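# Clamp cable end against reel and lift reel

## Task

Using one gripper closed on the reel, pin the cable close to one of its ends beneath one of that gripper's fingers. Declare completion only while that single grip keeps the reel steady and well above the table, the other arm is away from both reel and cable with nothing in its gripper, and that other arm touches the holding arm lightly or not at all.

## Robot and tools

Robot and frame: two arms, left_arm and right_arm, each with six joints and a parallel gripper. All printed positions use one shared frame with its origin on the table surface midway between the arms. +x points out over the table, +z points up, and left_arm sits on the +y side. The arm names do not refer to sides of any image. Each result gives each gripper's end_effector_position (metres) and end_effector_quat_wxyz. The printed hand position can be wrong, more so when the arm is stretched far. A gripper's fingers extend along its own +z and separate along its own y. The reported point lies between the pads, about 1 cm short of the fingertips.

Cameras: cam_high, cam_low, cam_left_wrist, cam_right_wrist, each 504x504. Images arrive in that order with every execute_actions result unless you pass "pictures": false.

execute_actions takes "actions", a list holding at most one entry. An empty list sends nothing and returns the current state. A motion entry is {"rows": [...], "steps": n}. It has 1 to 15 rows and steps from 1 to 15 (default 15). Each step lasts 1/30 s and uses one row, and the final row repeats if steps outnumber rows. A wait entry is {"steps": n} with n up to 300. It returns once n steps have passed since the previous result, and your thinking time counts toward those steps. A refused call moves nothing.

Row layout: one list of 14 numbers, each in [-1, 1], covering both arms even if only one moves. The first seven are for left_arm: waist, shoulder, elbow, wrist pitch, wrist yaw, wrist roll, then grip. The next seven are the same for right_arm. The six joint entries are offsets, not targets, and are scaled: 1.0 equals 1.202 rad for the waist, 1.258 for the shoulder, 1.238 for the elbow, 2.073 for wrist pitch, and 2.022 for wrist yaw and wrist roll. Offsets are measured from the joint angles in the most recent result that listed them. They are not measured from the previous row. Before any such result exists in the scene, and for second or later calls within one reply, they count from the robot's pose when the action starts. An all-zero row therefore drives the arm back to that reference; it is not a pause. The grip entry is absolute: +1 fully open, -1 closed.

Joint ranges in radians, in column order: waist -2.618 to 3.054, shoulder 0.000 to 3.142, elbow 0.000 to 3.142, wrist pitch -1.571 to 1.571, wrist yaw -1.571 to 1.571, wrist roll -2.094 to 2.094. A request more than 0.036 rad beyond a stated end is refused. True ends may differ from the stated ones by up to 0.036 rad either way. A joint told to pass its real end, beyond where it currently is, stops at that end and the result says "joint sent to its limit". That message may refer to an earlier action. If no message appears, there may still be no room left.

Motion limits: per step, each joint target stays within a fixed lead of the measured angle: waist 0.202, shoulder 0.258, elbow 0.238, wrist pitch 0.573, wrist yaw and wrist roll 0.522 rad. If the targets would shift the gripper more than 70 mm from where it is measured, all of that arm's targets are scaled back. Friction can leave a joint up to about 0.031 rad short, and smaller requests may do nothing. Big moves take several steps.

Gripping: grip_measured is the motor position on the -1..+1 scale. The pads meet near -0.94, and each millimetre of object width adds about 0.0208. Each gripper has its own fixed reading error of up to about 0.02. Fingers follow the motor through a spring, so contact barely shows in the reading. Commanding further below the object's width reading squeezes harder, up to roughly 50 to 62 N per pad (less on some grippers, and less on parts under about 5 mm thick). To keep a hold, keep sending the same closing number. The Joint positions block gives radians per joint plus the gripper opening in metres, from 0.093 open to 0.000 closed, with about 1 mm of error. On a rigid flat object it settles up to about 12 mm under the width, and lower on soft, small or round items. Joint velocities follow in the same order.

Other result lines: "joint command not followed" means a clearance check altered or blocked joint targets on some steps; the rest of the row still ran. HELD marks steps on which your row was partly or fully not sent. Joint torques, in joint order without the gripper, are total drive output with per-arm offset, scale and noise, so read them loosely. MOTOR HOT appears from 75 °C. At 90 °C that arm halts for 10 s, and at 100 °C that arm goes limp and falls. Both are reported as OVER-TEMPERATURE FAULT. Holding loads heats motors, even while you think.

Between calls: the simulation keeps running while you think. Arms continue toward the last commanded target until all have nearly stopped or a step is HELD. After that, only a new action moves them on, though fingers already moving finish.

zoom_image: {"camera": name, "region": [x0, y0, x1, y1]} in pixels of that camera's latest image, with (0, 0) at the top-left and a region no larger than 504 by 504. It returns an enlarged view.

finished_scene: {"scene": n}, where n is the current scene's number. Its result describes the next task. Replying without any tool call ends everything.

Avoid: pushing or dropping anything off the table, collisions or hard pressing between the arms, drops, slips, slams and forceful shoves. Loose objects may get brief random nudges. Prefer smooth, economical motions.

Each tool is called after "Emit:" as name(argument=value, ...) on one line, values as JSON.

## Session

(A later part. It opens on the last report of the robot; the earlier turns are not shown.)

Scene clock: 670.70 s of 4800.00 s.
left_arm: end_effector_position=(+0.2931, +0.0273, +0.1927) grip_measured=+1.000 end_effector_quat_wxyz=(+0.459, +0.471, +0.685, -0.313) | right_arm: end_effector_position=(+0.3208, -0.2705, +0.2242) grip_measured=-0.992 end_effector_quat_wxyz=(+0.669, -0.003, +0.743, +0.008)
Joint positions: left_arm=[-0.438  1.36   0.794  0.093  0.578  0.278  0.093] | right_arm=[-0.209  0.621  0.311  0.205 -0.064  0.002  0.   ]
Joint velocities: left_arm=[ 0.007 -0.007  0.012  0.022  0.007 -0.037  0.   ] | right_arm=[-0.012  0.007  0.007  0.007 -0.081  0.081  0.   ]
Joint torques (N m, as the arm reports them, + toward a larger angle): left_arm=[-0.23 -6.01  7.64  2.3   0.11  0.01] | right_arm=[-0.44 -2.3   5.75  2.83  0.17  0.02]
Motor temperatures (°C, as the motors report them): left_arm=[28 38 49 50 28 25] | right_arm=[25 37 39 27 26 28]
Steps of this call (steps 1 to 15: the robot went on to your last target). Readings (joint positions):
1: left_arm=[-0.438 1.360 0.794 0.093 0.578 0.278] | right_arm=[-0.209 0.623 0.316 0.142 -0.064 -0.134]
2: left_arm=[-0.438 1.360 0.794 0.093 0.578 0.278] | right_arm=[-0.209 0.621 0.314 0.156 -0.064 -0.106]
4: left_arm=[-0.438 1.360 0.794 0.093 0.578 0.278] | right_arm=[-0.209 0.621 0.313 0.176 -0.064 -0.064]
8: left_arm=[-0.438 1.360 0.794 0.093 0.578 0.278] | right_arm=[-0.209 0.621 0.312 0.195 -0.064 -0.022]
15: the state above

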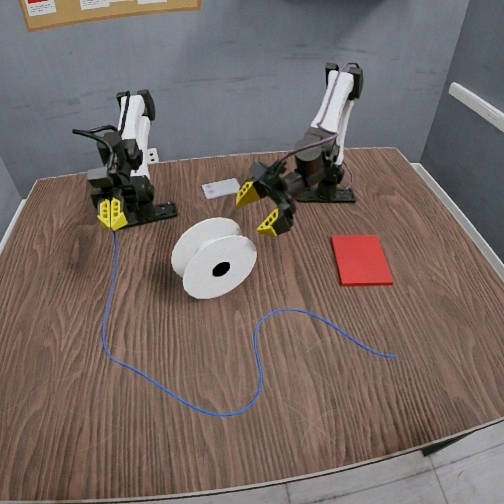

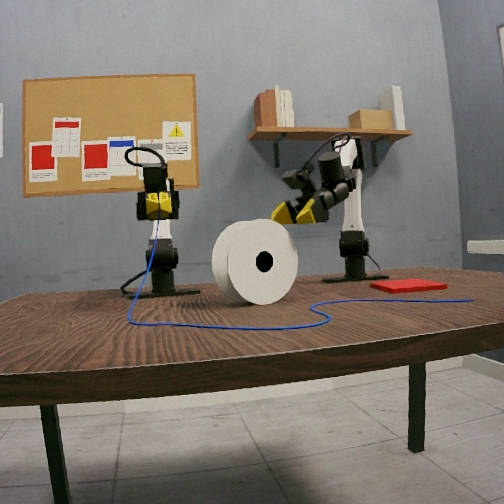

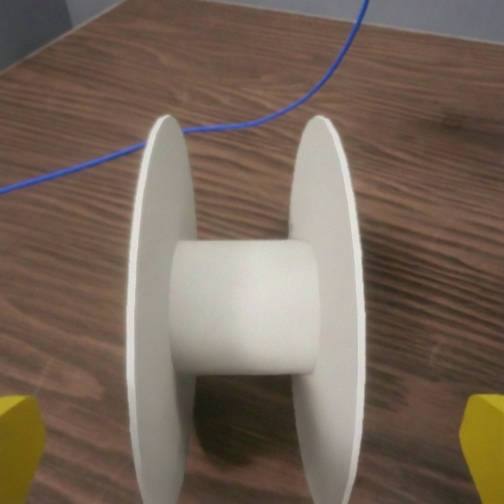

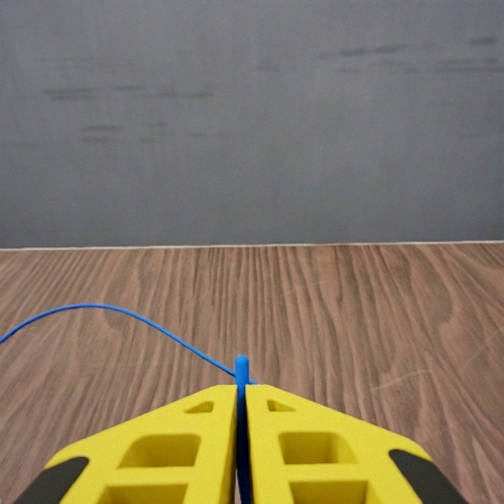

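Emit:
execute_actions(actions=[{"rows": [
[0,0,0,0,0,0,1, 0,-0.002,0.012,0.005,0.01,0,-1],
[0,0,0,0,0,0,1, 0,-0.004,0.022,0.005,0.02,0,-1],
[0,0,0,0,0,0,1, 0,-0.007,0.032,0.005,0.03,0,-1],
[0,0,0,0,0,0,1, 0,-0.010,0.043,0.005,0.036,0,-1],
[0,0,0,0,0,0,1, 0,-0.014,0.056,0.005,0.038,0,-1],
[0,0,0,0,0,0,1, 0,-0.018,0.070,0.005,0.038,0,-1],
[0,0,0,0,0,0,1, 0,-0.022,0.086,0.005,0.038,0,-1],
[0,0,0,0,0,0,1, 0,-0.027,0.103,0.005,0.038,0,-1],
[0,0,0,0,0,0,1, 0,-0.032,0.121,0.005,0.038,0,-1],
[0,0,0,0,0,0,1, 0,-0.037,0.140,0.005,0.038,0,-1],
[0,0,0,0,0,0,1, 0,-0.042,0.160,0.005,0.038,0,-1],
[0,0,0,0,0,0,1, 0,-0.047,0.181,0.005,0.038,0,-1],
[0,0,0,0,0,0,1, 0,-0.052,0.203,0.005,0.038,0,-1],
[0,0,0,0,0,0,1, 0,-0.058,0.225,0.005,0.038,0,-1],
[0,0,0,0,0,0,1, 0,-0.064,0.247,0.005,0.038,0,-1]
], "steps": 15}], pictures=false)

Emit:
execute_actions(actions=[{"rows": [
[0,0,0,0,0,0,1, 0,-0.028,0.075,0.005,0,0,-1],
[0,0,0,0,0,0,1, 0,-0.034,0.097,0.005,0,0,-1],
[0,0,0,0,0,0,1, 0,-0.040,0.119,0.005,0,0,-1],
[0,0,0,0,0,0,1, 0,-0.046,0.141,0.005,0,0,-1],
[0,0,0,0,0,0,1, 0,-0.052,0.162,0.005,0,0,-1],
[0,0,0,0,0,0,1, 0,-0.058,0.183,0.005,0,0,-1],
[0,0,0,0,0,0,1, 0,-0.063,0.203,0.005,0,0,-1],
[0,0,0,0,0,0,1, 0,-0.068,0.222,0.005,0,0,-1],
[0,0,0,0,0,0,1, 0,-0.072,0.240,0.005,0,0,-1],
[0,0,0,0,0,0,1, 0,-0.076,0.256,0.005,0,0,-1],
[0,0,0,0,0,0,1, 0,-0.079,0.270,0.005,0,0,-1],
[0,0,0,0,0,0,1, 0,-0.082,0.281,0.005,0,0,-1],
[0,0,0,0,0,0,1, 0,-0.084,0.290,0.005,0,0,-1],
[0,0,0,0,0,0,1, 0,-0.085,0.296,0.005,0,0,-1],
[0,0,0,0,0,0,1, 0,-0.086,0.299,0.005,0,0,-1]
], "steps": 15}], pictures=false)

Emit:
execute_actions(actions=[{"steps": 15}])

Scene clock: 766.70 s of 4800.00 s.
left_arm: end_effector_position=(+0.2931, +0.0273, +0.1927) grip_measured=+1.000 end_effector_quat_wxyz=(+0.459, +0.471, +0.685, -0.313) | right_arm: end_effector_position=(+0.3059, -0.2801, +0.3548) grip_measured=-0.992 end_effector_quat_wxyz=(+0.768, +0.017, +0.640, -0.015)
Joint positions: left_arm=[-0.438  1.36   0.794  0.093  0.578  0.278  0.093] | right_arm=[-0.209  0.574  0.55   0.205 -0.002  0.008  0.   ]
Joint velocities: left_arm=[ 0.007 -0.017 -0.007 -0.022  0.007 -0.007  0.   ] | right_arm=[-0.002 -0.208  0.784 -0.022  0.007 -0.022  0.   ]
Joint torques (N m, as the arm reports them, + toward a larger angle): left_arm=[-0.25 -6.03  7.65  2.3   0.11  0.01] | right_arm=[-0.44 -2.02  8.39  2.63  0.19 -0.14]
Motor temperatures (°C, as the motors report them): left_arm=[27 36 53 50 28 25] | right_arm=[25 33 38 38 25 28]
Steps of this call (steps 1 to 15: the robot went on to your last target; steps 16 to 200: nothing new was sent; then 88.83 s passed at rest; steps 201 to 215: all 15 steps of this action). Readings (joint positions):
201: left_arm=[-0.438 1.360 0.794 0.093 0.578 0.278] | right_arm=[-0.209 0.621 0.311 0.207 -0.063 0.008]
202: left_arm=[-0.438 1.360 0.794 0.093 0.578 0.278] | right_arm=[-0.209 0.621 0.311 0.207 -0.059 0.008]
204: left_arm=[-0.438 1.360 0.794 0.093 0.578 0.278] | right_arm=[-0.209 0.621 0.319 0.205 -0.042 0.008]
208: left_arm=[-0.438 1.360 0.794 0.093 0.578 0.278] | right_arm=[-0.209 0.619 0.379 0.204 -0.016 0.008]
215: the state above

Scene clock: 767.20 s of 4800.00 s.
left_arm: end_effector_position=(+0.2931, +0.0273, +0.1927) grip_measured=+1.000 end_effector_quat_wxyz=(+0.459, +0.471, +0.685, -0.313) | right_arm: end_effector_position=(+0.2039, -0.2751, +0.5335) grip_measured=-0.992 end_effector_quat_wxyz=(+0.893, +0.012, +0.451, -0.018)
Joint positions: left_arm=[-0.438  1.36   0.794  0.093  0.578  0.278  0.093] | right_arm=[-0.209  0.482  0.897  0.221 -0.002  0.008  0.   ]
Joint velocities: left_arm=[ 0.002  0.002  0.022  0.007  0.022 -0.022  0.   ] | right_arm=[-0.002 -0.11   0.227  0.037 -0.022  0.051  0.   ]
Joint torques (N m, as the arm reports them, + toward a larger angle): left_arm=[-0.24 -6.03  7.65  2.29  0.11  0.01] | right_arm=[-0.46  1.6   6.    1.68  0.05 -0.08]
Motor temperatures (°C, as the motors report them): left_arm=[27 36 53 50 28 25] | right_arm=[25 33 38 38 25 28]
Steps of this call (steps 1 to 15: all 15 steps of this action). Readings (joint positions):
1: left_arm=[-0.438 1.360 0.794 0.093 0.578 0.278] | right_arm=[-0.209 0.568 0.578 0.206 -0.002 0.008]
2: left_arm=[-0.438 1.360 0.794 0.093 0.578 0.278] | right_arm=[-0.209 0.562 0.606 0.207 -0.002 0.008]
4: left_arm=[-0.438 1.360 0.794 0.093 0.578 0.278] | right_arm=[-0.209 0.549 0.661 0.209 -0.002 0.008]
8: left_arm=[-0.438 1.360 0.794 0.093 0.578 0.278] | right_arm=[-0.209 0.521 0.766 0.211 -0.002 0.008]
15: the state above

Scene clock: 767.70 s of 4800.00 s.
left_arm: end_effector_position=(+0.2931, +0.0273, +0.1927) grip_measured=+1.000 end_effector_quat_wxyz=(+0.459, +0.471, +0.685, -0.313) | right_arm: end_effector_position=(+0.1981, -0.2748, +0.5393) grip_measured=-0.992 end_effector_quat_wxyz=(+0.897, +0.011, +0.442, -0.018)
Joint positions: left_arm=[-0.438  1.36   0.794  0.093  0.578  0.278  0.093] | right_arm=[-0.209  0.477  0.908  0.224 -0.002  0.008  0.   ]
Joint velocities: left_arm=[-0.012  0.007 -0.012  0.007  0.007  0.051  0.   ] | right_arm=[-0.012 -0.002 -0.017  0.007 -0.007 -0.022  0.   ]
Joint torques (N m, as the arm reports them, + toward a larger angle): left_arm=[-0.25 -6.01  7.62  2.29  0.11  0.01] | right_arm=[-0.44  1.67  6.23  1.7   0.05 -0.08]
Motor temperatures (°C, as the motors report them): left_arm=[27 36 53 50 28 25] | right_arm=[25 33 38 38 25 28]
Steps of this call (steps 1 to 15: the robot went on to your last target). Readings (joint positions):
1: left_arm=[-0.438 1.360 0.794 0.093 0.578 0.278] | right_arm=[-0.209 0.479 0.904 0.223 -0.002 0.008]
2: left_arm=[-0.438 1.360 0.794 0.093 0.578 0.278] | right_arm=[-0.209 0.478 0.907 0.224 -0.002 0.008]
4: left_arm=[-0.438 1.360 0.794 0.093 0.578 0.278] | right_arm=[-0.209 0.477 0.908 0.225 -0.002 0.008]
8: left_arm=[-0.438 1.360 0.794 0.093 0.578 0.278] | right_arm=[-0.209 0.477 0.908 0.224 -0.002 0.008]
15: the state above

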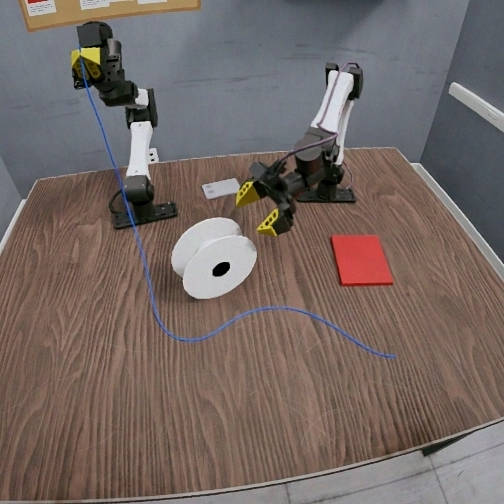

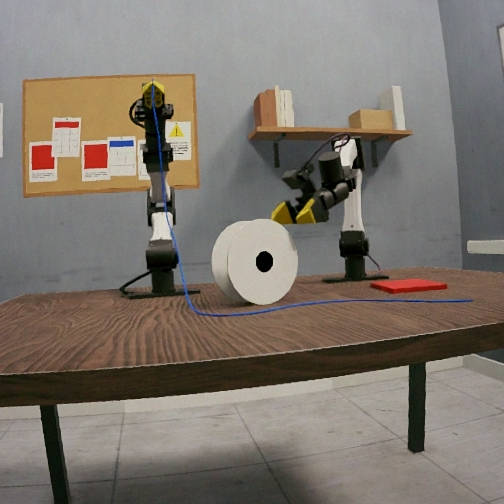

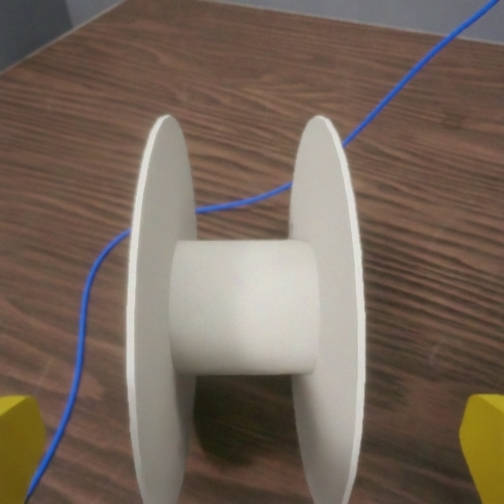

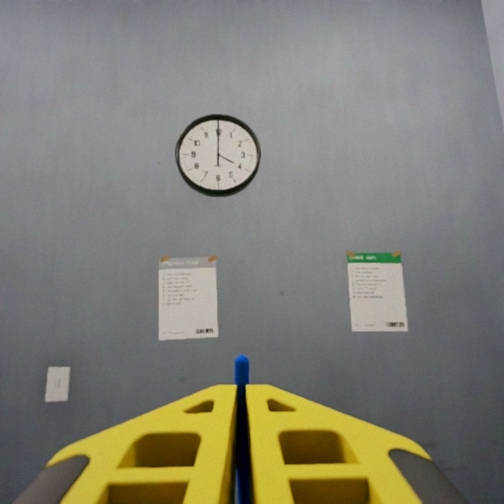

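Emit:
execute_actions(actions=[{"rows": [
[0,0,0,0,0,0,1, 0,-0.004,-0.012,-0.004,0,0,-1],
[0,0,0,0,0,0,1, 0,-0.008,-0.022,-0.008,0,0,-1],
[0,0,0,0,0,0,1, 0,-0.012,-0.033,-0.013,0,0,-1],
[0,0,0,0,0,0,1, 0,-0.015,-0.045,-0.018,0,0,-1],
[0,0,0,0,0,0,1, 0,-0.018,-0.059,-0.023,0,0,-1],
[0,0,0,0,0,0,1, 0,-0.021,-0.074,-0.029,0,0,-1],
[0,0,0,0,0,0,1, 0,-0.025,-0.091,-0.035,0,0,-1],
[0,0,0,0,0,0,1, 0,-0.029,-0.109,-0.041,0,0,-1],
[0,0,0,0,0,0,1, 0,-0.033,-0.128,-0.047,0,0,-1],
[0,0,0,0,0,0,1, 0,-0.037,-0.148,-0.053,0,0,-1],
[0,0,0,0,0,0,1, 0,-0.041,-0.169,-0.059,0,0,-1],
[0,0,0,0,0,0,1, 0,-0.045,-0.191,-0.065,0,0,-1],
[0,0,0,0,0,0,1, 0,-0.049,-0.214,-0.070,0,0,-1],
[0,0,0,0,0,0,1, 0,-0.053,-0.237,-0.075,0,0,-1],
[0,0,0,0,0,0,1, 0,-0.057,-0.260,-0.080,0,0,-1]
], "steps": 15}], pictures=false)

Emit:
execute_actions(actions=[{"rows": [
[0,0,0,0,0,0,1, 0,-0.026,-0.078,-0.026,0,0,-1],
[0,0,0,0,0,0,1, 0,-0.031,-0.101,-0.031,0,0,-1],
[0,0,0,0,0,0,1, 0,-0.036,-0.124,-0.036,0,0,-1],
[0,0,0,0,0,0,1, 0,-0.041,-0.147,-0.041,0,0,-1],
[0,0,0,0,0,0,1, 0,-0.046,-0.169,-0.046,0,0,-1],
[0,0,0,0,0,0,1, 0,-0.051,-0.191,-0.050,0,0,-1],
[0,0,0,0,0,0,1, 0,-0.056,-0.212,-0.054,0,0,-1],
[0,0,0,0,0,0,1, 0,-0.060,-0.232,-0.058,0,0,-1],
[0,0,0,0,0,0,1, 0,-0.064,-0.251,-0.061,0,0,-1],
[0,0,0,0,0,0,1, 0,-0.067,-0.268,-0.064,0,0,-1],
[0,0,0,0,0,0,1, 0,-0.070,-0.282,-0.066,0,0,-1],
[0,0,0,0,0,0,1, 0,-0.072,-0.294,-0.067,0,0,-1],
[0,0,0,0,0,0,1, 0,-0.073,-0.303,-0.068,0,0,-1],
[0,0,0,0,0,0,1, 0,-0.074,-0.309,-0.068,0,0,-1],
[0,0,0,0,0,0,1, 0,-0.074,-0.312,-0.068,0,0,-1]
], "steps": 15}], pictures=false)

Emit:
execute_actions(actions=[{"steps": 12}])

Scene clock: 794.67 s of 4800.00 s.
left_arm: end_effector_position=(+0.2931, +0.0273, +0.1927) grip_measured=+1.000 end_effector_quat_wxyz=(+0.459, +0.471, +0.685, -0.313) | right_arm: end_effector_position=(+0.2562, -0.2776, +0.4213) grip_measured=-0.992 end_effector_quat_wxyz=(+0.820, +0.015, +0.571, -0.016)
Joint positions: left_arm=[-0.438  1.36   0.794  0.093  0.578  0.278  0.093] | right_arm=[-0.209  0.434  0.657  0.13  -0.002  0.008  0.   ]
Joint velocities: left_arm=[ 0.002  0.007 -0.002  0.007  0.007 -0.007  0.   ] | right_arm=[-0.007 -0.129 -0.818 -0.359 -0.037 -0.037  0.   ]
Joint torques (N m, as the arm reports them, + toward a larger angle): left_arm=[-0.26 -6.01  7.64  2.3   0.11  0.01] | right_arm=[-0.45 -0.23  5.02  2.04  0.05 -0.07]
Motor temperatures (°C, as the motors report them): left_arm=[27 36 53 50 28 25] | right_arm=[25 33 39 35 25 28]
Steps of this call (steps 1 to 15: the robot went on to your last target; steps 16 to 270: nothing new was sent; then 17.47 s passed at rest; steps 271 to 285: all 15 steps of this action). Readings (joint positions):
271: left_arm=[-0.438 1.360 0.794 0.093 0.578 0.278] | right_arm=[-0.209 0.477 0.908 0.224 -0.002 0.008]
272: left_arm=[-0.438 1.360 0.794 0.093 0.578 0.278] | right_arm=[-0.209 0.477 0.908 0.224 -0.002 0.008]
274: left_arm=[-0.438 1.360 0.794 0.093 0.578 0.278] | right_arm=[-0.209 0.476 0.901 0.224 -0.002 0.008]
278: left_arm=[-0.438 1.360 0.794 0.093 0.578 0.278] | right_arm=[-0.209 0.463 0.838 0.209 -0.002 0.008]
285: the state above

Scene clock: 795.17 s of 4800.00 s.
left_arm: end_effector_position=(+0.2931, +0.0273, +0.1927) grip_measured=+1.000 end_effector_quat_wxyz=(+0.459, +0.471, +0.685, -0.313) | right_arm: end_effector_position=(+0.2864, -0.2791, +0.2379) grip_measured=-0.992 end_effector_quat_wxyz=(+0.687, +0.020, +0.726, -0.013)
Joint positions: left_arm=[-0.438  1.36   0.794  0.093  0.578  0.278  0.093] | right_arm=[-0.209  0.364  0.299  0.009 -0.002  0.008  0.   ]
Joint velocities: left_arm=[-0.027 -0.012  0.007 -0.007 -0.051  0.007  0.   ] | right_arm=[-0.007 -0.042 -0.261 -0.212  0.007 -0.037  0.   ]
Joint torques (N m, as the arm reports them, + toward a larger angle): left_arm=[-0.25 -6.01  7.62  2.29  0.11  0.01] | right_arm=[-0.44 -1.36  6.41  2.72  0.05 -0.08]
Motor temperatures (°C, as the motors report them): left_arm=[27 36 53 50 28 25] | right_arm=[25 33 39 35 25 28]
Steps of this call (steps 1 to 15: all 15 steps of this action). Readings (joint positions):
1: left_arm=[-0.438 1.360 0.794 0.093 0.578 0.278] | right_arm=[-0.209 0.429 0.628 0.121 -0.002 0.008]
2: left_arm=[-0.438 1.360 0.794 0.093 0.578 0.278] | right_arm=[-0.209 0.425 0.600 0.113 -0.002 0.008]
4: left_arm=[-0.438 1.360 0.794 0.093 0.578 0.278] | right_arm=[-0.209 0.414 0.543 0.097 -0.002 0.008]
8: left_arm=[-0.438 1.360 0.794 0.093 0.578 0.278] | right_arm=[-0.209 0.388 0.434 0.063 -0.002 0.008]
15: the state above

Scene clock: 795.57 s of 4800.00 s.
left_arm: end_effector_position=(+0.2931, +0.0273, +0.1927) grip_measured=+1.000 end_effector_quat_wxyz=(+0.459, +0.471, +0.685, -0.313) | right_arm: end_effector_position=(+0.2860, -0.2791, +0.2306) grip_measured=-0.992 end_effector_quat_wxyz=(+0.680, +0.020, +0.733, -0.013)
Joint positions: left_arm=[-0.438  1.36   0.794  0.093  0.578  0.278  0.093] | right_arm=[-0.209  0.36   0.288 -0.003 -0.002  0.008  0.   ]
Joint velocities: left_arm=[-0.002 -0.022 -0.007 -0.022 -0.051  0.007  0.   ] | right_arm=[-0.002 -0.007  0.002 -0.051 -0.022 -0.037  0.   ]
Joint torques (N m, as the arm reports them, + toward a larger angle): left_arm=[-0.25 -6.02  7.65  2.29  0.11  0.01] | right_arm=[-0.45 -0.97  6.1   2.58  0.05 -0.08]
Motor temperatures (°C, as the motors report them): left_arm=[27 36 53 50 28 25] | right_arm=[25 33 39 35 25 28]
Steps of this call (steps 1 to 12: the robot went on to your last target). Readings (joint positions):
1: left_arm=[-0.438 1.360 0.794 0.093 0.578 0.278] | right_arm=[-0.209 0.363 0.292 0.004 -0.002 0.008]
2: left_arm=[-0.438 1.360 0.794 0.093 0.578 0.278] | right_arm=[-0.209 0.363 0.288 -0.001 -0.002 0.008]
4: left_arm=[-0.438 1.360 0.794 0.093 0.578 0.278] | right_arm=[-0.209 0.363 0.288 -0.003 -0.002 0.008]
8: left_arm=[-0.438 1.360 0.794 0.093 0.578 0.278] | right_arm=[-0.209 0.360 0.288 -0.003 -0.002 0.008]
12: the state above

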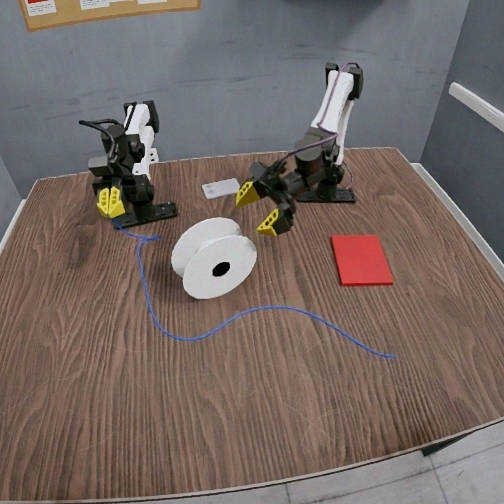

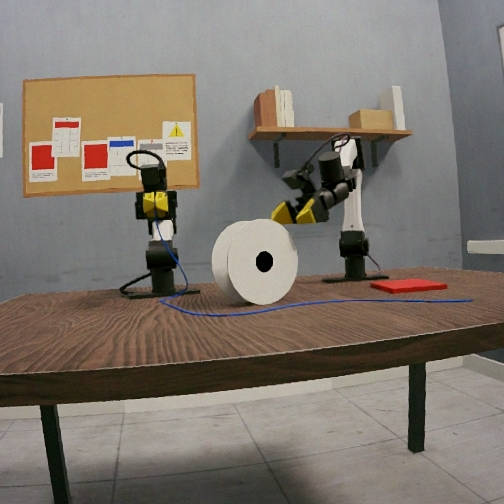

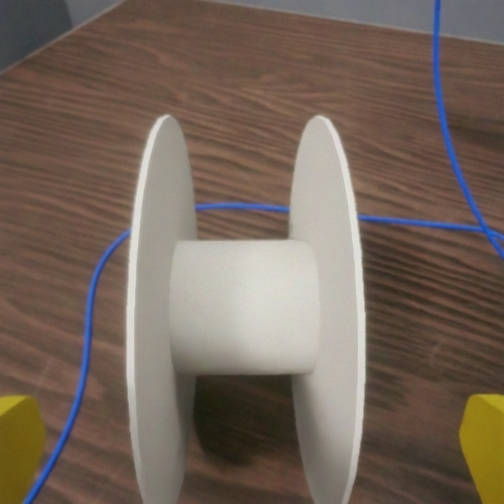

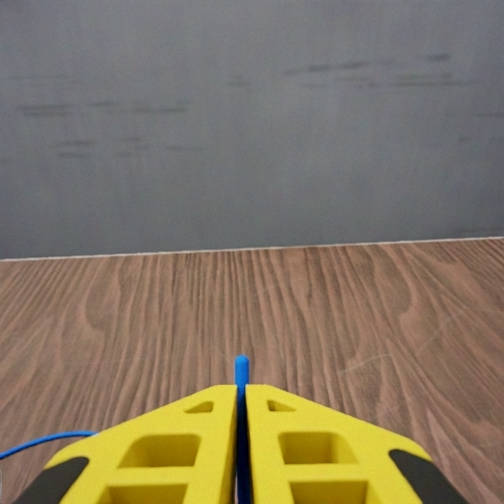

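Emit:
execute_actions(actions=[{"rows": [
[0,0,0,0,0,0,1, 0.006,0,0,0,0,0,-1],
[0,0,0,0,0,0,1, 0.015,0,0,0,0,0,-1],
[0,0,0,0,0,0,1, 0.027,0,0,0,0,0,-1],
[0,0,0,0,0,0,1, 0.042,0,0,0,0,0,-1],
[0,0,0,0,0,0,1, 0.059,0,0,0,0,0,-1],
[0,0,0,0,0,0,1, 0.078,0,0,0,0,0,-1],
[0,0,0,0,0,0,1, 0.099,0,0,0,0,0,-1],
[0,0,0,0,0,0,1, 0.122,0,0,0,0,0,-1],
[0,0,0,0,0,0,1, 0.146,0,0,0,0,0,-1],
[0,0,0,0,0,0,1, 0.172,0,0,0,0,0,-1],
[0,0,0,0,0,0,1, 0.199,0,0,0,0,0,-1],
[0,0,0,0,0,0,1, 0.227,0,0,0,0,0,-1],
[0,0,0,0,0,0,1, 0.256,0,0,0,0,0,-1],
[0,0,0,0,0,0,1, 0.285,0,0,0,0,0,-1],
[0,0,0,0,0,0,1, 0.314,0,0,0,0,0,-1]
], "steps": 15}], pictures=false)

Emit:
execute_actions(actions=[{"rows": [
[0,0,0,0,0,0,1, 0.085,0,0,0,0,0,-1],
[0,0,0,0,0,0,1, 0.114,0,0,0,0,0,-1],
[0,0,0,0,0,0,1, 0.143,0,0,0,0,0,-1],
[0,0,0,0,0,0,1, 0.171,0,0,0,0,0,-1],
[0,0,0,0,0,0,1, 0.198,0,0,0,0,0,-1],
[0,0,0,0,0,0,1, 0.224,0,0,0,0,0,-1],
[0,0,0,0,0,0,1, 0.249,0,0,0,0,0,-1],
[0,0,0,0,0,0,1, 0.272,0,0,0,0,0,-1],
[0,0,0,0,0,0,1, 0.294,0,0,0,0,0,-1],
[0,0,0,0,0,0,1, 0.314,0,0,0,0,0,-1],
[0,0,0,0,0,0,1, 0.332,0,0,0,0,0,-1],
[0,0,0,0,0,0,1, 0.347,0,0,0,0,0,-1],
[0,0,0,0,0,0,1, 0.359,0,0,0,0,0,-1],
[0,0,0,0,0,0,1, 0.367,0,0,0,0,0,-1],
[0,0,0,0,0,0,1, 0.370,0,0,0,0,0,-1]
], "steps": 15}], pictures=false)

Emit:
execute_actions(actions=[{"steps": 12}])

Scene clock: 830.77 s of 4800.00 s.
left_arm: end_effector_position=(+0.2931, +0.0273, +0.1927) grip_measured=+1.000 end_effector_quat_wxyz=(+0.459, +0.471, +0.685, -0.313) | right_arm: end_effector_position=(+0.2774, -0.1985, +0.2306) grip_measured=-0.992 end_effector_quat_wxyz=(+0.674, -0.093, +0.727, +0.091)
Joint positions: left_arm=[-0.438  1.36   0.794  0.093  0.578  0.278  0.093] | right_arm=[ 0.101  0.36   0.288 -0.003 -0.     0.008  0.   ]
Joint velocities: left_arm=[-0.007  0.002 -0.017 -0.037 -0.022  0.007  0.   ] | right_arm=[ 0.969 -0.012 -0.017  0.022  0.022  0.022  0.   ]
Joint torques (N m, as the arm reports them, + toward a larger angle): left_arm=[-0.25 -6.01  7.63  2.3   0.11  0.01] | right_arm=[ 0.09  0.9   7.23  2.67  0.02 -0.09]
Motor temperatures (°C, as the motors report them): left_arm=[27 36 53 51 28 25] | right_arm=[25 32 39 38 25 28]
Steps of this call (steps 1 to 30: the robot went on to your last target; steps 31 to 210: nothing new was sent; then 27.70 s passed at rest; steps 211 to 225: all 15 steps of this action). Readings (joint positions):
211: left_arm=[-0.438 1.360 0.794 0.093 0.578 0.278] | right_arm=[-0.209 0.360 0.288 -0.003 -0.002 0.008]
212: left_arm=[-0.438 1.360 0.794 0.093 0.578 0.278] | right_arm=[-0.208 0.360 0.288 -0.003 -0.002 0.008]
214: left_arm=[-0.438 1.360 0.794 0.093 0.578 0.278] | right_arm=[-0.194 0.360 0.288 -0.003 -0.002 0.008]
218: left_arm=[-0.438 1.360 0.794 0.093 0.578 0.278] | right_arm=[-0.116 0.360 0.288 -0.003 -0.001 0.008]
225: the state above

Scene clock: 831.27 s of 4800.00 s.
left_arm: end_effector_position=(+0.2931, +0.0273, +0.1927) grip_measured=+1.000 end_effector_quat_wxyz=(+0.459, +0.471, +0.685, -0.313) | right_arm: end_effector_position=(+0.2269, -0.1001, +0.2306) grip_measured=-0.992 end_effector_quat_wxyz=(+0.640, -0.244, +0.691, +0.231)
Joint positions: left_arm=[-0.438  1.36   0.794  0.093  0.578  0.278  0.093] | right_arm=[ 0.524  0.36   0.288 -0.003 -0.001  0.008  0.   ]
Joint velocities: left_arm=[ 0.002 -0.002  0.002 -0.051  0.037 -0.051  0.   ] | right_arm=[ 0.286  0.002 -0.012 -0.037 -0.022  0.007  0.   ]
Joint torques (N m, as the arm reports them, + toward a larger angle): left_arm=[-0.25 -6.03  7.64  2.29  0.11  0.01] | right_arm=[-0.1   0.89  7.23  2.67  0.05 -0.08]
Motor temperatures (°C, as the motors report them): left_arm=[27 36 53 51 28 25] | right_arm=[25 32 39 38 25 28]
Steps of this call (steps 1 to 15: all 15 steps of this action). Readings (joint positions):
1: left_arm=[-0.438 1.360 0.794 0.093 0.578 0.278] | right_arm=[0.136 0.360 0.288 -0.003 -0.000 0.008]
2: left_arm=[-0.438 1.360 0.794 0.093 0.578 0.278] | right_arm=[0.172 0.360 0.288 -0.003 -0.000 0.008]
4: left_arm=[-0.438 1.360 0.794 0.093 0.578 0.278] | right_arm=[0.241 0.360 0.288 -0.003 -0.000 0.008]
8: left_arm=[-0.438 1.360 0.794 0.093 0.578 0.278] | right_arm=[0.371 0.360 0.288 -0.003 -0.000 0.008]
15: the state above

Scene clock: 831.67 s of 4800.00 s.
left_arm: end_effector_position=(+0.2931, +0.0273, +0.1927) grip_measured=+1.000 end_effector_quat_wxyz=(+0.459, +0.471, +0.685, -0.313) | right_arm: end_effector_position=(+0.2249, -0.0977, +0.2306) grip_measured=-0.992 end_effector_quat_wxyz=(+0.638, -0.248, +0.690, +0.235)
Joint positions: left_arm=[-0.438  1.36   0.794  0.093  0.578  0.278  0.093] | right_arm=[ 0.536  0.36   0.288 -0.003 -0.001  0.008  0.   ]
Joint velocities: left_arm=[-0.007  0.007  0.022  0.022 -0.037  0.095  0.   ] | right_arm=[-0.002  0.002 -0.002 -0.037 -0.037  0.022  0.   ]
Joint torques (N m, as the arm reports them, + toward a larger angle): left_arm=[-0.25 -6.03  7.63  2.29  0.11  0.01] | right_arm=[ 0.34  0.9   7.23  2.67  0.05 -0.08]
Motor temperatures (°C, as the motors report them): left_arm=[27 36 53 51 28 25] | right_arm=[25 32 39 38 25 28]
Steps of this call (steps 1 to 12: the robot went on to your last target). Readings (joint positions):
1: left_arm=[-0.438 1.360 0.794 0.093 0.578 0.278] | right_arm=[0.532 0.360 0.288 -0.003 -0.001 0.008]
2: left_arm=[-0.438 1.360 0.794 0.093 0.578 0.278] | right_arm=[0.535 0.360 0.288 -0.003 -0.001 0.008]
4: left_arm=[-0.438 1.360 0.794 0.093 0.578 0.278] | right_arm=[0.536 0.360 0.288 -0.003 -0.001 0.008]
8: left_arm=[-0.438 1.360 0.794 0.093 0.578 0.278] | right_arm=[0.536 0.360 0.288 -0.003 -0.001 0.008]
12: the state above

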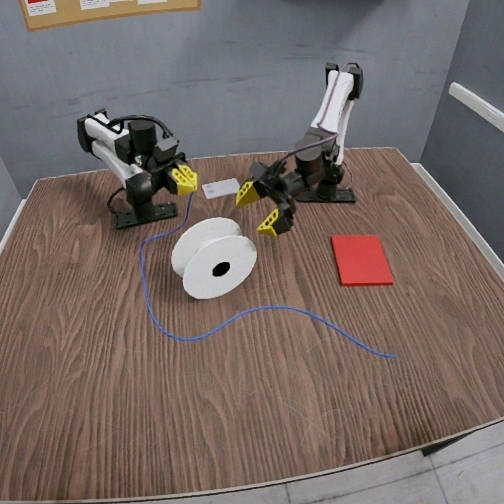

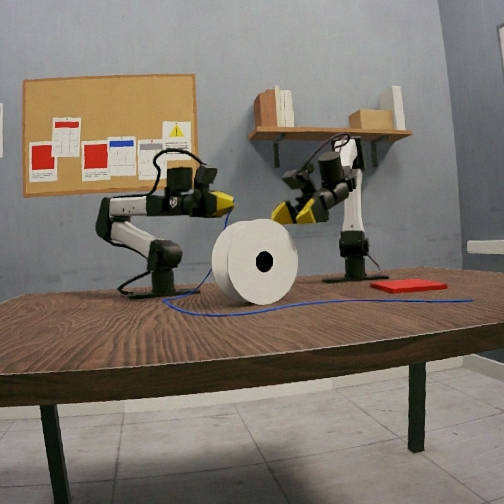

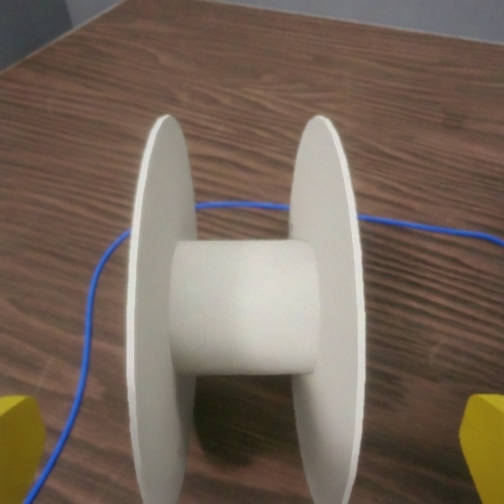

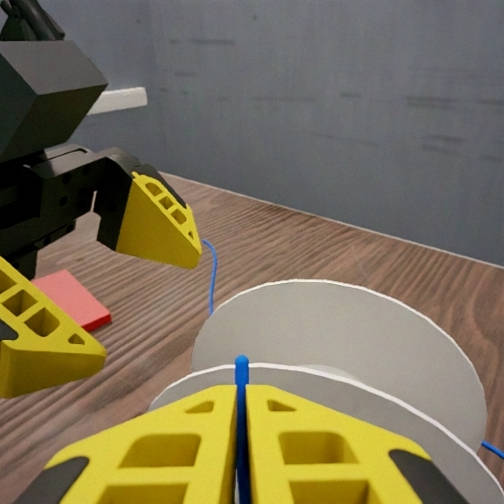

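Emit:
execute_actions(actions=[{"rows": [
[0,0,0,0,0,0,1, 0.002,0.008,0.014,-0.004,0,0,-1],
[0,0,0,0,0,0,1, 0.004,0.015,0.025,-0.008,0,0,-1],
[0,0,0,0,0,0,1, 0.006,0.023,0.036,-0.012,0,0,-1],
[0,0,0,0,0,0,1, 0.008,0.032,0.048,-0.016,0,0,-1],
[0,0,0,0,0,0,1, 0.010,0.042,0.062,-0.020,0,0,-1],
[0,0,0,0,0,0,1, 0.012,0.053,0.077,-0.024,0,0,-1],
[0,0,0,0,0,0,1, 0.014,0.065,0.093,-0.028,0,0,-1],
[0,0,0,0,0,0,1, 0.016,0.078,0.111,-0.032,0,0,-1],
[0,0,0,0,0,0,1, 0.018,0.092,0.130,-0.036,0,0,-1],
[0,0,0,0,0,0,1, 0.020,0.107,0.150,-0.040,0,0,-1],
[0,0,0,0,0,0,1, 0.022,0.123,0.171,-0.044,0,0,-1],
[0,0,0,0,0,0,1, 0.024,0.140,0.193,-0.048,0,0,-1],
[0,0,0,0,0,0,1, 0.026,0.157,0.215,-0.052,0,0,-1],
[0,0,0,0,0,0,1, 0.028,0.174,0.238,-0.056,0,0,-1],
[0,0,0,0,0,0,1, 0.030,0.191,0.261,-0.060,0,0,-1]
], "steps": 15}], pictures=false)

Emit:
execute_actions(actions=[{"rows": [
[0,0,0,0,0,0,1, 0.010,0.060,0.077,-0.028,0,0,-1],
[0,0,0,0,0,0,1, 0.012,0.077,0.100,-0.031,0,0,-1],
[0,0,0,0,0,0,1, 0.014,0.094,0.123,-0.034,0,0,-1],
[0,0,0,0,0,0,1, 0.016,0.111,0.146,-0.037,0,0,-1],
[0,0,0,0,0,0,1, 0.018,0.128,0.168,-0.040,0,0,-1],
[0,0,0,0,0,0,1, 0.020,0.144,0.190,-0.043,0,0,-1],
[0,0,0,0,0,0,1, 0.022,0.160,0.211,-0.045,0,0,-1],
[0,0,0,0,0,0,1, 0.024,0.175,0.231,-0.047,0,0,-1],
[0,0,0,0,0,0,1, 0.025,0.189,0.249,-0.049,0,0,-1],
[0,0,0,0,0,0,1, 0.026,0.201,0.266,-0.050,0,0,-1],
[0,0,0,0,0,0,1, 0.027,0.212,0.280,-0.051,0,0,-1],
[0,0,0,0,0,0,1, 0.028,0.221,0.292,-0.052,0,0,-1],
[0,0,0,0,0,0,1, 0.028,0.228,0.301,-0.052,0,0,-1],
[0,0,0,0,0,0,1, 0.028,0.232,0.307,-0.052,0,0,-1],
[0,0,0,0,0,0,1, 0.028,0.234,0.310,-0.052,0,0,-1]
], "steps": 15}], pictures=false)

Emit:
execute_actions(actions=[{"steps": 12}])

Scene clock: 895.93 s of 4800.00 s.
left_arm: end_effector_position=(+0.2931, +0.0273, +0.1927) grip_measured=+1.000 end_effector_quat_wxyz=(+0.459, +0.471, +0.685, -0.313) | right_arm: end_effector_position=(+0.2346, -0.0818, +0.2915) grip_measured=-0.992 end_effector_quat_wxyz=(+0.635, -0.255, +0.688, +0.241)
Joint positions: left_arm=[-0.438  1.36   0.794  0.093  0.578  0.278  0.093] | right_arm=[ 0.558  0.545  0.545 -0.077 -0.001  0.008  0.   ]
Joint velocities: left_arm=[-0.002 -0.007  0.002  0.037  0.051  0.007  0.   ] | right_arm=[ 0.076  0.628  0.838 -0.183 -0.022 -0.022  0.   ]
Joint torques (N m, as the arm reports them, + toward a larger angle): left_arm=[-0.25 -6.02  7.64  2.3   0.11  0.01] | right_arm=[ 0.43  1.79  8.36  2.51  0.05 -0.09]
Motor temperatures (°C, as the motors report them): left_arm=[27 35 54 51 28 25] | right_arm=[25 32 41 41 25 28]
Steps of this call (steps 1 to 30: the robot went on to your last target; steps 31 to 210: nothing new was sent; then 56.77 s passed at rest; steps 211 to 225: all 15 steps of this action). Readings (joint positions):
211: left_arm=[-0.438 1.360 0.794 0.093 0.578 0.278] | right_arm=[0.536 0.360 0.288 -0.003 -0.001 0.008]
212: left_arm=[-0.438 1.360 0.794 0.093 0.578 0.278] | right_arm=[0.536 0.360 0.288 -0.003 -0.001 0.008]
214: left_arm=[-0.438 1.360 0.794 0.093 0.578 0.278] | right_arm=[0.536 0.367 0.299 -0.012 -0.001 0.008]
218: left_arm=[-0.438 1.360 0.794 0.093 0.578 0.278] | right_arm=[0.539 0.414 0.367 -0.034 -0.001 0.008]
225: the state above

Scene clock: 896.43 s of 4800.00 s.
left_arm: end_effector_position=(+0.2931, +0.0273, +0.1927) grip_measured=+1.000 end_effector_quat_wxyz=(+0.459, +0.471, +0.685, -0.313) | right_arm: end_effector_position=(+0.2587, -0.0511, +0.3710) grip_measured=-0.992 end_effector_quat_wxyz=(+0.637, -0.261, +0.680, +0.251)
Joint positions: left_arm=[-0.438  1.36   0.794  0.093  0.578  0.278  0.093] | right_arm=[ 0.581  0.813  0.899 -0.149 -0.001  0.008  0.   ]
Joint velocities: left_arm=[ 0.007 -0.002  0.007 -0.007  0.051 -0.007  0.   ] | right_arm=[ 0.017  0.168  0.242 -0.037  0.051 -0.007  0.   ]
Joint torques (N m, as the arm reports them, + toward a larger angle): left_arm=[-0.24 -6.02  7.62  2.29  0.11  0.01] | right_arm=[ 0.33 -0.06  8.07  2.32  0.04 -0.08]
Motor temperatures (°C, as the motors report them): left_arm=[27 35 54 51 28 25] | right_arm=[25 32 41 41 25 28]
Steps of this call (steps 1 to 15: all 15 steps of this action). Readings (joint positions):
1: left_arm=[-0.438 1.360 0.794 0.093 0.578 0.278] | right_arm=[0.559 0.567 0.573 -0.085 -0.001 0.008]
2: left_arm=[-0.438 1.360 0.794 0.093 0.578 0.278] | right_arm=[0.560 0.588 0.602 -0.092 -0.001 0.008]
4: left_arm=[-0.438 1.360 0.794 0.093 0.578 0.278] | right_arm=[0.563 0.630 0.659 -0.106 -0.001 0.008]
8: left_arm=[-0.438 1.360 0.794 0.093 0.578 0.278] | right_arm=[0.572 0.713 0.770 -0.129 -0.001 0.008]
15: the state above

Scene clock: 896.83 s of 4800.00 s.
left_arm: end_effector_position=(+0.2931, +0.0273, +0.1927) grip_measured=+1.000 end_effector_quat_wxyz=(+0.459, +0.471, +0.685, -0.313) | right_arm: end_effector_position=(+0.2593, -0.0505, +0.3701) grip_measured=-0.992 end_effector_quat_wxyz=(+0.633, -0.263, +0.684, +0.249)
Joint positions: left_arm=[-0.438  1.36   0.794  0.093  0.578  0.278  0.093] | right_arm=[ 0.581  0.82   0.909 -0.163 -0.001  0.008  0.   ]
Joint velocities: left_arm=[ 0.002 -0.002 -0.007  0.007 -0.081  0.051  0.   ] | right_arm=[-0.002  0.012  0.002 -0.11   0.007 -0.081  0.   ]
Joint torques (N m, as the arm reports them, + toward a larger angle): left_arm=[-0.24 -6.03  7.63  2.3   0.11  0.01] | right_arm=[ 0.38  0.27  8.32  2.47  0.05 -0.07]
Motor temperatures (°C, as the motors report them): left_arm=[27 35 54 51 28 25] | right_arm=[25 32 41 41 25 28]
Steps of this call (steps 1 to 12: the robot went on to your last target). Readings (joint positions):
1: left_arm=[-0.438 1.360 0.794 0.093 0.578 0.278] | right_arm=[0.581 0.817 0.905 -0.149 -0.001 0.008]
2: left_arm=[-0.438 1.360 0.794 0.093 0.578 0.278] | right_arm=[0.581 0.819 0.908 -0.151 -0.001 0.008]
4: left_arm=[-0.438 1.360 0.794 0.093 0.578 0.278] | right_arm=[0.581 0.820 0.909 -0.154 -0.001 0.008]
8: left_arm=[-0.438 1.360 0.794 0.093 0.578 0.278] | right_arm=[0.581 0.820 0.909 -0.161 -0.001 0.008]
12: the state above

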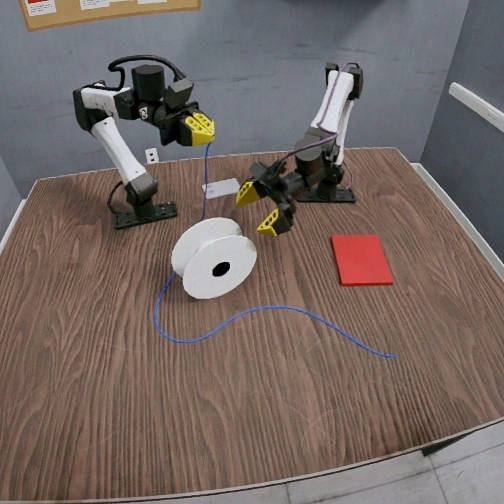

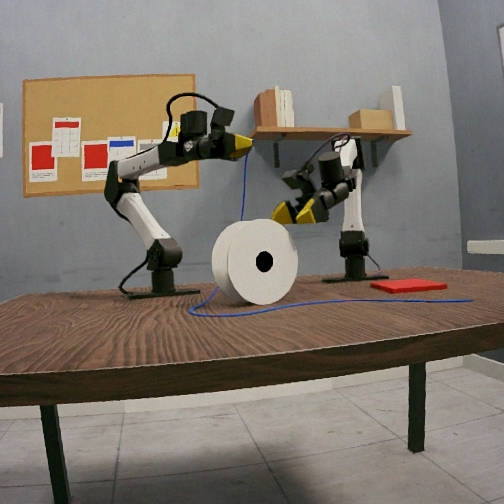

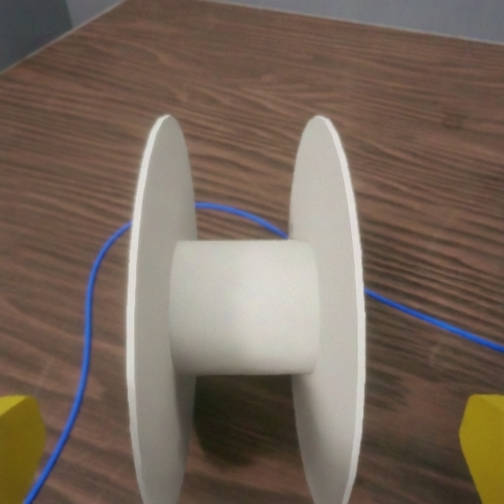

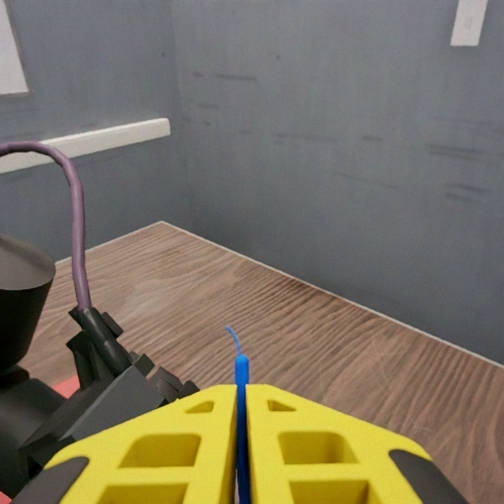

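Emit:
execute_actions(actions=[{"rows": [
[0,0,0,0,0,0,1, -0.004,0.008,0.010,0.008,0,0,-1],
[0,0,0,0,0,0,1, -0.008,0.016,0.016,0.014,0,0,-1],
[0,0,0,0,0,0,1, -0.012,0.026,0.021,0.020,0,0,-1],
[0,0,0,0,0,0,1, -0.016,0.037,0.025,0.026,0,0,-1],
[0,0,0,0,0,0,1, -0.021,0.050,0.030,0.032,0,0,-1],
[0,0,0,0,0,0,1, -0.026,0.063,0.034,0.038,0,0,-1],
[0,0,0,0,0,0,1, -0.031,0.077,0.039,0.044,0,0,-1],
[0,0,0,0,0,0,1, -0.036,0.091,0.043,0.049,0,0,-1],
[0,0,0,0,0,0,1, -0.040,0.105,0.048,0.053,0,0,-1],
[0,0,0,0,0,0,1, -0.044,0.118,0.052,0.056,0,0,-1],
[0,0,0,0,0,0,1, -0.047,0.129,0.055,0.059,0,0,-1],
[0,0,0,0,0,0,1, -0.049,0.138,0.058,0.060,0,0,-1],
[0,0,0,0,0,0,1, -0.050,0.144,0.060,0.061,0,0,-1],
[0,0,0,0,0,0,1, -0.051,0.148,0.061,0.061,0,0,-1],
[0,0,0,0,0,0,1, -0.051,0.149,0.061,0.061,0,0,-1]
], "steps": 15}], pictures=false)

Emit:
execute_actions(actions=[{"steps": 20}])

Scene clock: 934.10 s of 4800.00 s.
left_arm: end_effector_position=(+0.2931, +0.0273, +0.1927) grip_measured=+1.000 end_effector_quat_wxyz=(+0.459, +0.471, +0.685, -0.313) | right_arm: end_effector_position=(+0.3020, -0.0360, +0.3654) grip_measured=-0.992 end_effector_quat_wxyz=(+0.634, -0.247, +0.696, +0.231)
Joint positions: left_arm=[-0.438  1.36   0.794  0.093  0.578  0.278  0.093] | right_arm=[ 0.531  0.986  0.96  -0.065 -0.001  0.008  0.   ]
Joint velocities: left_arm=[-0.007 -0.032  0.007  0.007  0.007 -0.007  0.   ] | right_arm=[-0.046  0.193 -0.012 -0.007  0.022  0.007  0.   ]
Joint torques (N m, as the arm reports them, + toward a larger angle): left_arm=[-0.24 -6.01  7.64  2.3   0.11  0.01] | right_arm=[-1.2  -2.47  8.86  2.9   0.05 -0.08]
Motor temperatures (°C, as the motors report them): left_arm=[27 35 54 51 28 25] | right_arm=[25 31 43 41 25 28]
Steps of this call (steps 1 to 30: the robot went on to your last target; steps 31 to 210: nothing new was sent; then 29.77 s passed at rest; steps 211 to 225: all 15 steps of this action). Readings (joint positions):
211: left_arm=[-0.438 1.360 0.794 0.093 0.578 0.278] | right_arm=[0.581 0.820 0.909 -0.165 -0.001 0.008]
212: left_arm=[-0.438 1.360 0.794 0.093 0.578 0.278] | right_arm=[0.581 0.820 0.909 -0.163 -0.001 0.008]
214: left_arm=[-0.438 1.360 0.794 0.093 0.578 0.278] | right_arm=[0.579 0.826 0.911 -0.152 -0.001 0.008]
218: left_arm=[-0.438 1.360 0.794 0.093 0.578 0.278] | right_arm=[0.558 0.881 0.936 -0.113 -0.001 0.008]
225: the state above

Scene clock: 934.77 s of 4800.00 s.
left_arm: end_effector_position=(+0.2931, +0.0273, +0.1927) grip_measured=+1.000 end_effector_quat_wxyz=(+0.459, +0.471, +0.685, -0.313) | right_arm: end_effector_position=(+0.3040, -0.0347, +0.3663) grip_measured=-0.992 end_effector_quat_wxyz=(+0.636, -0.246, +0.694, +0.232)
Joint positions: left_arm=[-0.438  1.36   0.794  0.093  0.578  0.278  0.093] | right_arm=[ 0.53   0.994  0.96  -0.05  -0.001  0.008  0.   ]
Joint velocities: left_arm=[-0.007 -0.017 -0.007  0.037  0.022 -0.066  0.   ] | right_arm=[-0.007 -0.007  0.007  0.022 -0.037 -0.022  0.   ]
Joint torques (N m, as the arm reports them, + toward a larger angle): left_arm=[-0.23 -6.02  7.62  2.3   0.11  0.01] | right_arm=[-1.27 -2.14  8.87  2.82  0.05 -0.08]
Motor temperatures (°C, as the motors report them): left_arm=[27 35 54 51 28 25] | right_arm=[25 31 43 41 25 28]
Steps of this call (steps 1 to 20: the robot went on to your last target). Readings (joint positions):
1: left_arm=[-0.438 1.360 0.794 0.093 0.578 0.278] | right_arm=[0.530 0.991 0.960 -0.064 -0.001 0.008]
2: left_arm=[-0.438 1.360 0.794 0.093 0.578 0.278] | right_arm=[0.530 0.993 0.960 -0.064 -0.001 0.008]
4: left_arm=[-0.438 1.360 0.794 0.093 0.578 0.278] | right_arm=[0.530 0.994 0.960 -0.061 -0.001 0.008]
8: left_arm=[-0.438 1.360 0.794 0.093 0.578 0.278] | right_arm=[0.530 0.994 0.960 -0.054 -0.001 0.008]
20: the state above

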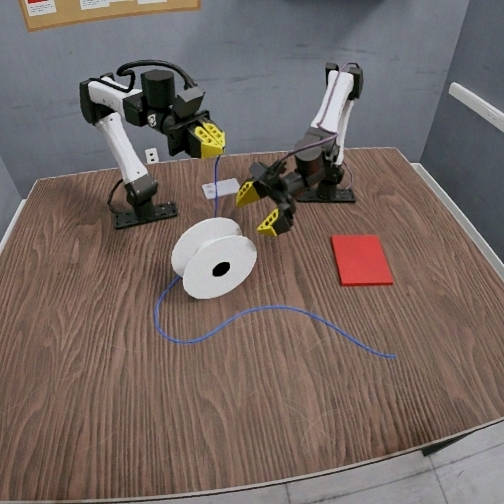

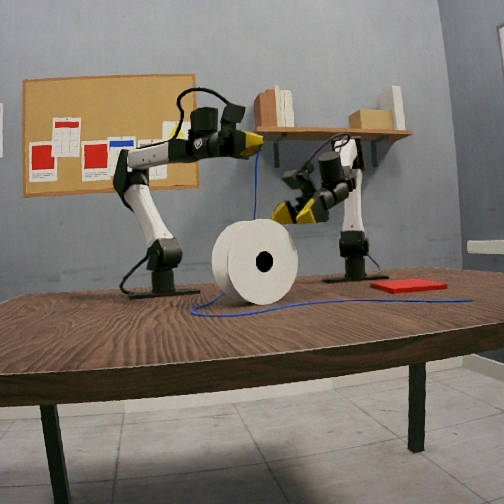

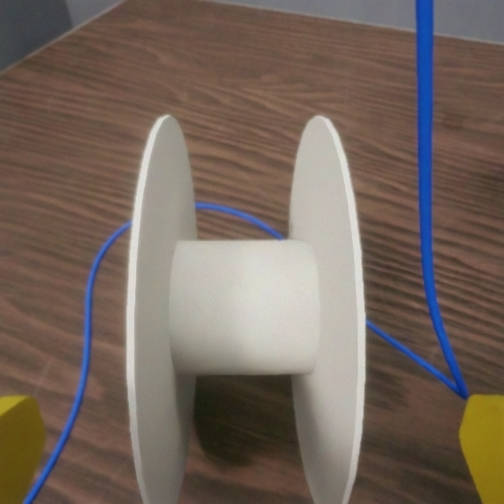

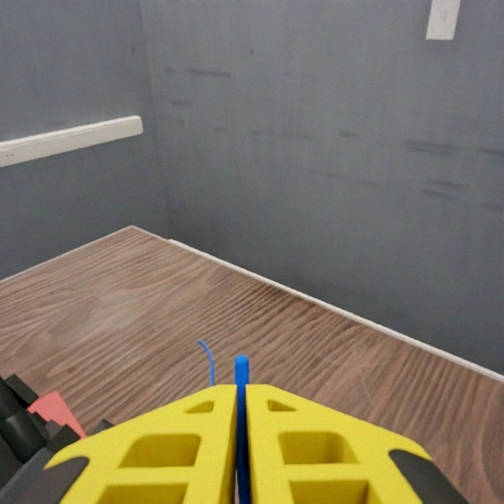

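Emit:
execute_actions(actions=[{"rows": [
[0,0,0,0,0,0,1, 0,0.006,0.016,-0.006,0,0,-1],
[0,0,0,0,0,0,1, 0,0.013,0.028,-0.011,0,0,-1],
[0,0,0,0,0,0,1, 0,0.022,0.043,-0.016,0,0,-1],
[0,0,0,0,0,0,1, 0,0.033,0.060,-0.021,0,0,-1],
[0,0,0,0,0,0,1, 0,0.046,0.079,-0.026,0,0,-1],
[0,0,0,0,0,0,1, 0,0.060,0.099,-0.030,0,0,-1],
[0,0,0,0,0,0,1, 0,0.075,0.120,-0.034,0,0,-1],
[0,0,0,0,0,0,1, 0,0.090,0.141,-0.038,0,0,-1],
[0,0,0,0,0,0,1, 0,0.105,0.161,-0.041,0,0,-1],
[0,0,0,0,0,0,1, 0,0.119,0.180,-0.043,0,0,-1],
[0,0,0,0,0,0,1, 0,0.131,0.196,-0.045,0,0,-1],
[0,0,0,0,0,0,1, 0,0.141,0.209,-0.046,0,0,-1],
[0,0,0,0,0,0,1, 0,0.148,0.219,-0.046,0,0,-1],
[0,0,0,0,0,0,1, 0,0.152,0.224,-0.046,0,0,-1],
[0,0,0,0,0,0,1, 0,0.153,0.226,-0.046,0,0,-1]
], "steps": 15}], pictures=false)

Emit:
execute_actions(actions=[{"steps": 25}])

Scene clock: 957.30 s of 4800.00 s.
left_arm: end_effector_position=(+0.2931, +0.0273, +0.1927) grip_measured=+1.000 end_effector_quat_wxyz=(+0.459, +0.471, +0.685, -0.313) | right_arm: end_effector_position=(+0.3301, -0.0132, +0.4148) grip_measured=-0.992 end_effector_quat_wxyz=(+0.646, -0.243, +0.684, +0.235)
Joint positions: left_arm=[-0.438  1.36   0.794  0.093  0.578  0.278  0.093] | right_arm=[ 0.53   1.16   1.212 -0.107 -0.001  0.008  0.   ]
Joint velocities: left_arm=[ 0.002 -0.007 -0.002 -0.037  0.022 -0.037  0.   ] | right_arm=[-0.007  0.208  0.208  0.022 -0.051 -0.066  0.   ]
Joint torques (N m, as the arm reports them, + toward a larger angle): left_arm=[-0.25 -6.02  7.64  2.29  0.11  0.01] | right_arm=[-0.46 -3.53  8.12  2.3   0.05 -0.08]
Motor temperatures (°C, as the motors report them): left_arm=[27 35 54 51 28 25] | right_arm=[25 31 44 42 25 28]
Steps of this call (steps 1 to 15: the robot went on to your last target; steps 16 to 200: nothing new was sent; then 15.37 s passed at rest; steps 201 to 215: all 15 steps of this action). Readings (joint positions):
201: left_arm=[-0.438 1.360 0.794 0.093 0.578 0.278] | right_arm=[0.530 0.994 0.960 -0.050 -0.001 0.008]
202: left_arm=[-0.438 1.360 0.794 0.093 0.578 0.278] | right_arm=[0.530 0.994 0.962 -0.052 -0.001 0.008]
204: left_arm=[-0.438 1.360 0.794 0.093 0.578 0.278] | right_arm=[0.530 1.001 0.980 -0.066 -0.001 0.008]
208: left_arm=[-0.438 1.360 0.794 0.093 0.578 0.278] | right_arm=[0.530 1.055 1.072 -0.088 -0.001 0.008]
215: the state above

Scene clock: 958.13 s of 4800.00 s.
left_arm: end_effector_position=(+0.2931, +0.0273, +0.1927) grip_measured=+1.000 end_effector_quat_wxyz=(+0.459, +0.471, +0.685, -0.313) | right_arm: end_effector_position=(+0.3314, -0.0121, +0.4106) grip_measured=-0.992 end_effector_quat_wxyz=(+0.639, -0.245, +0.691, +0.233)
Joint positions: left_arm=[-0.438  1.36   0.794  0.093  0.578  0.278  0.093] | right_arm=[ 0.53   1.168  1.219 -0.126 -0.001  0.008  0.   ]
Joint velocities: left_arm=[-0.007  0.002  0.007  0.037 -0.007 -0.022  0.   ] | right_arm=[ 0.002 -0.017  0.002 -0.007 -0.066 -0.007  0.   ]
Joint torques (N m, as the arm reports them, + toward a larger angle): left_arm=[-0.25 -6.02  7.64  2.3   0.11  0.01] | right_arm=[-0.44 -3.23  8.53  2.45  0.04 -0.08]
Motor temperatures (°C, as the motors report them): left_arm=[27 35 54 51 28 25] | right_arm=[25 31 44 42 25 28]
Steps of this call (steps 1 to 25: the robot went on to your last target). Readings (joint positions):
1: left_arm=[-0.438 1.360 0.794 0.093 0.578 0.278] | right_arm=[0.530 1.165 1.217 -0.109 -0.001 0.008]
2: left_arm=[-0.438 1.360 0.794 0.093 0.578 0.278] | right_arm=[0.530 1.167 1.218 -0.111 -0.001 0.008]
4: left_arm=[-0.438 1.360 0.794 0.093 0.578 0.278] | right_arm=[0.530 1.168 1.219 -0.117 -0.001 0.008]
8: left_arm=[-0.438 1.360 0.794 0.093 0.578 0.278] | right_arm=[0.530 1.168 1.219 -0.123 -0.001 0.008]
25: the state above

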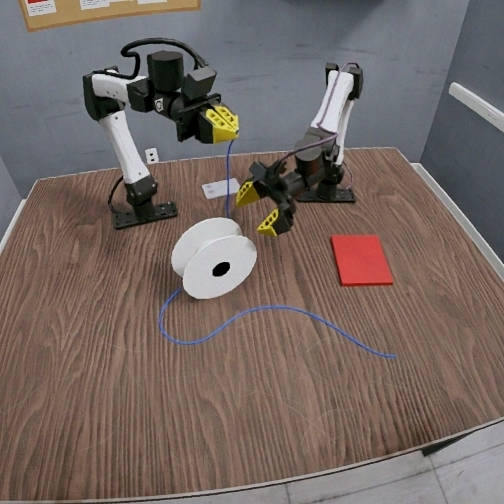

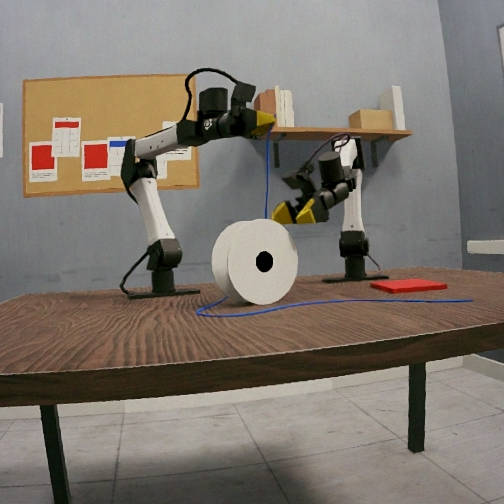

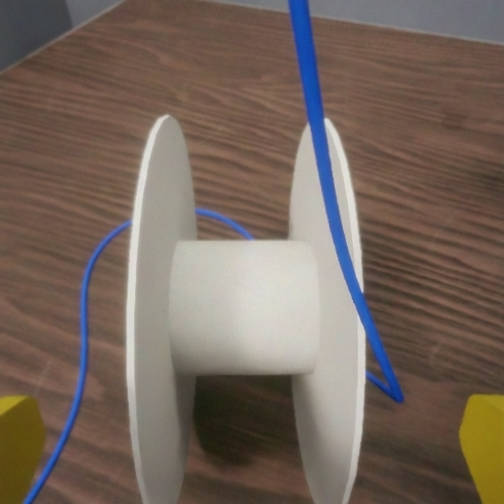

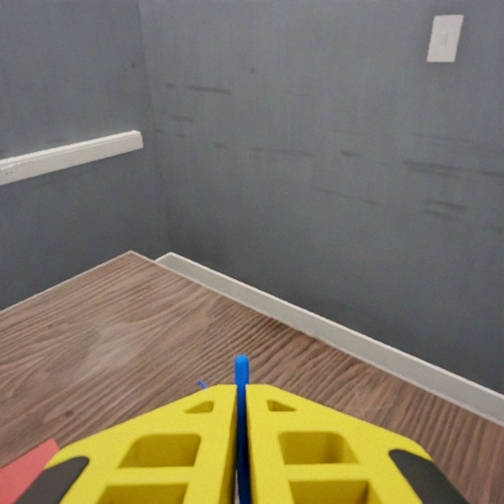

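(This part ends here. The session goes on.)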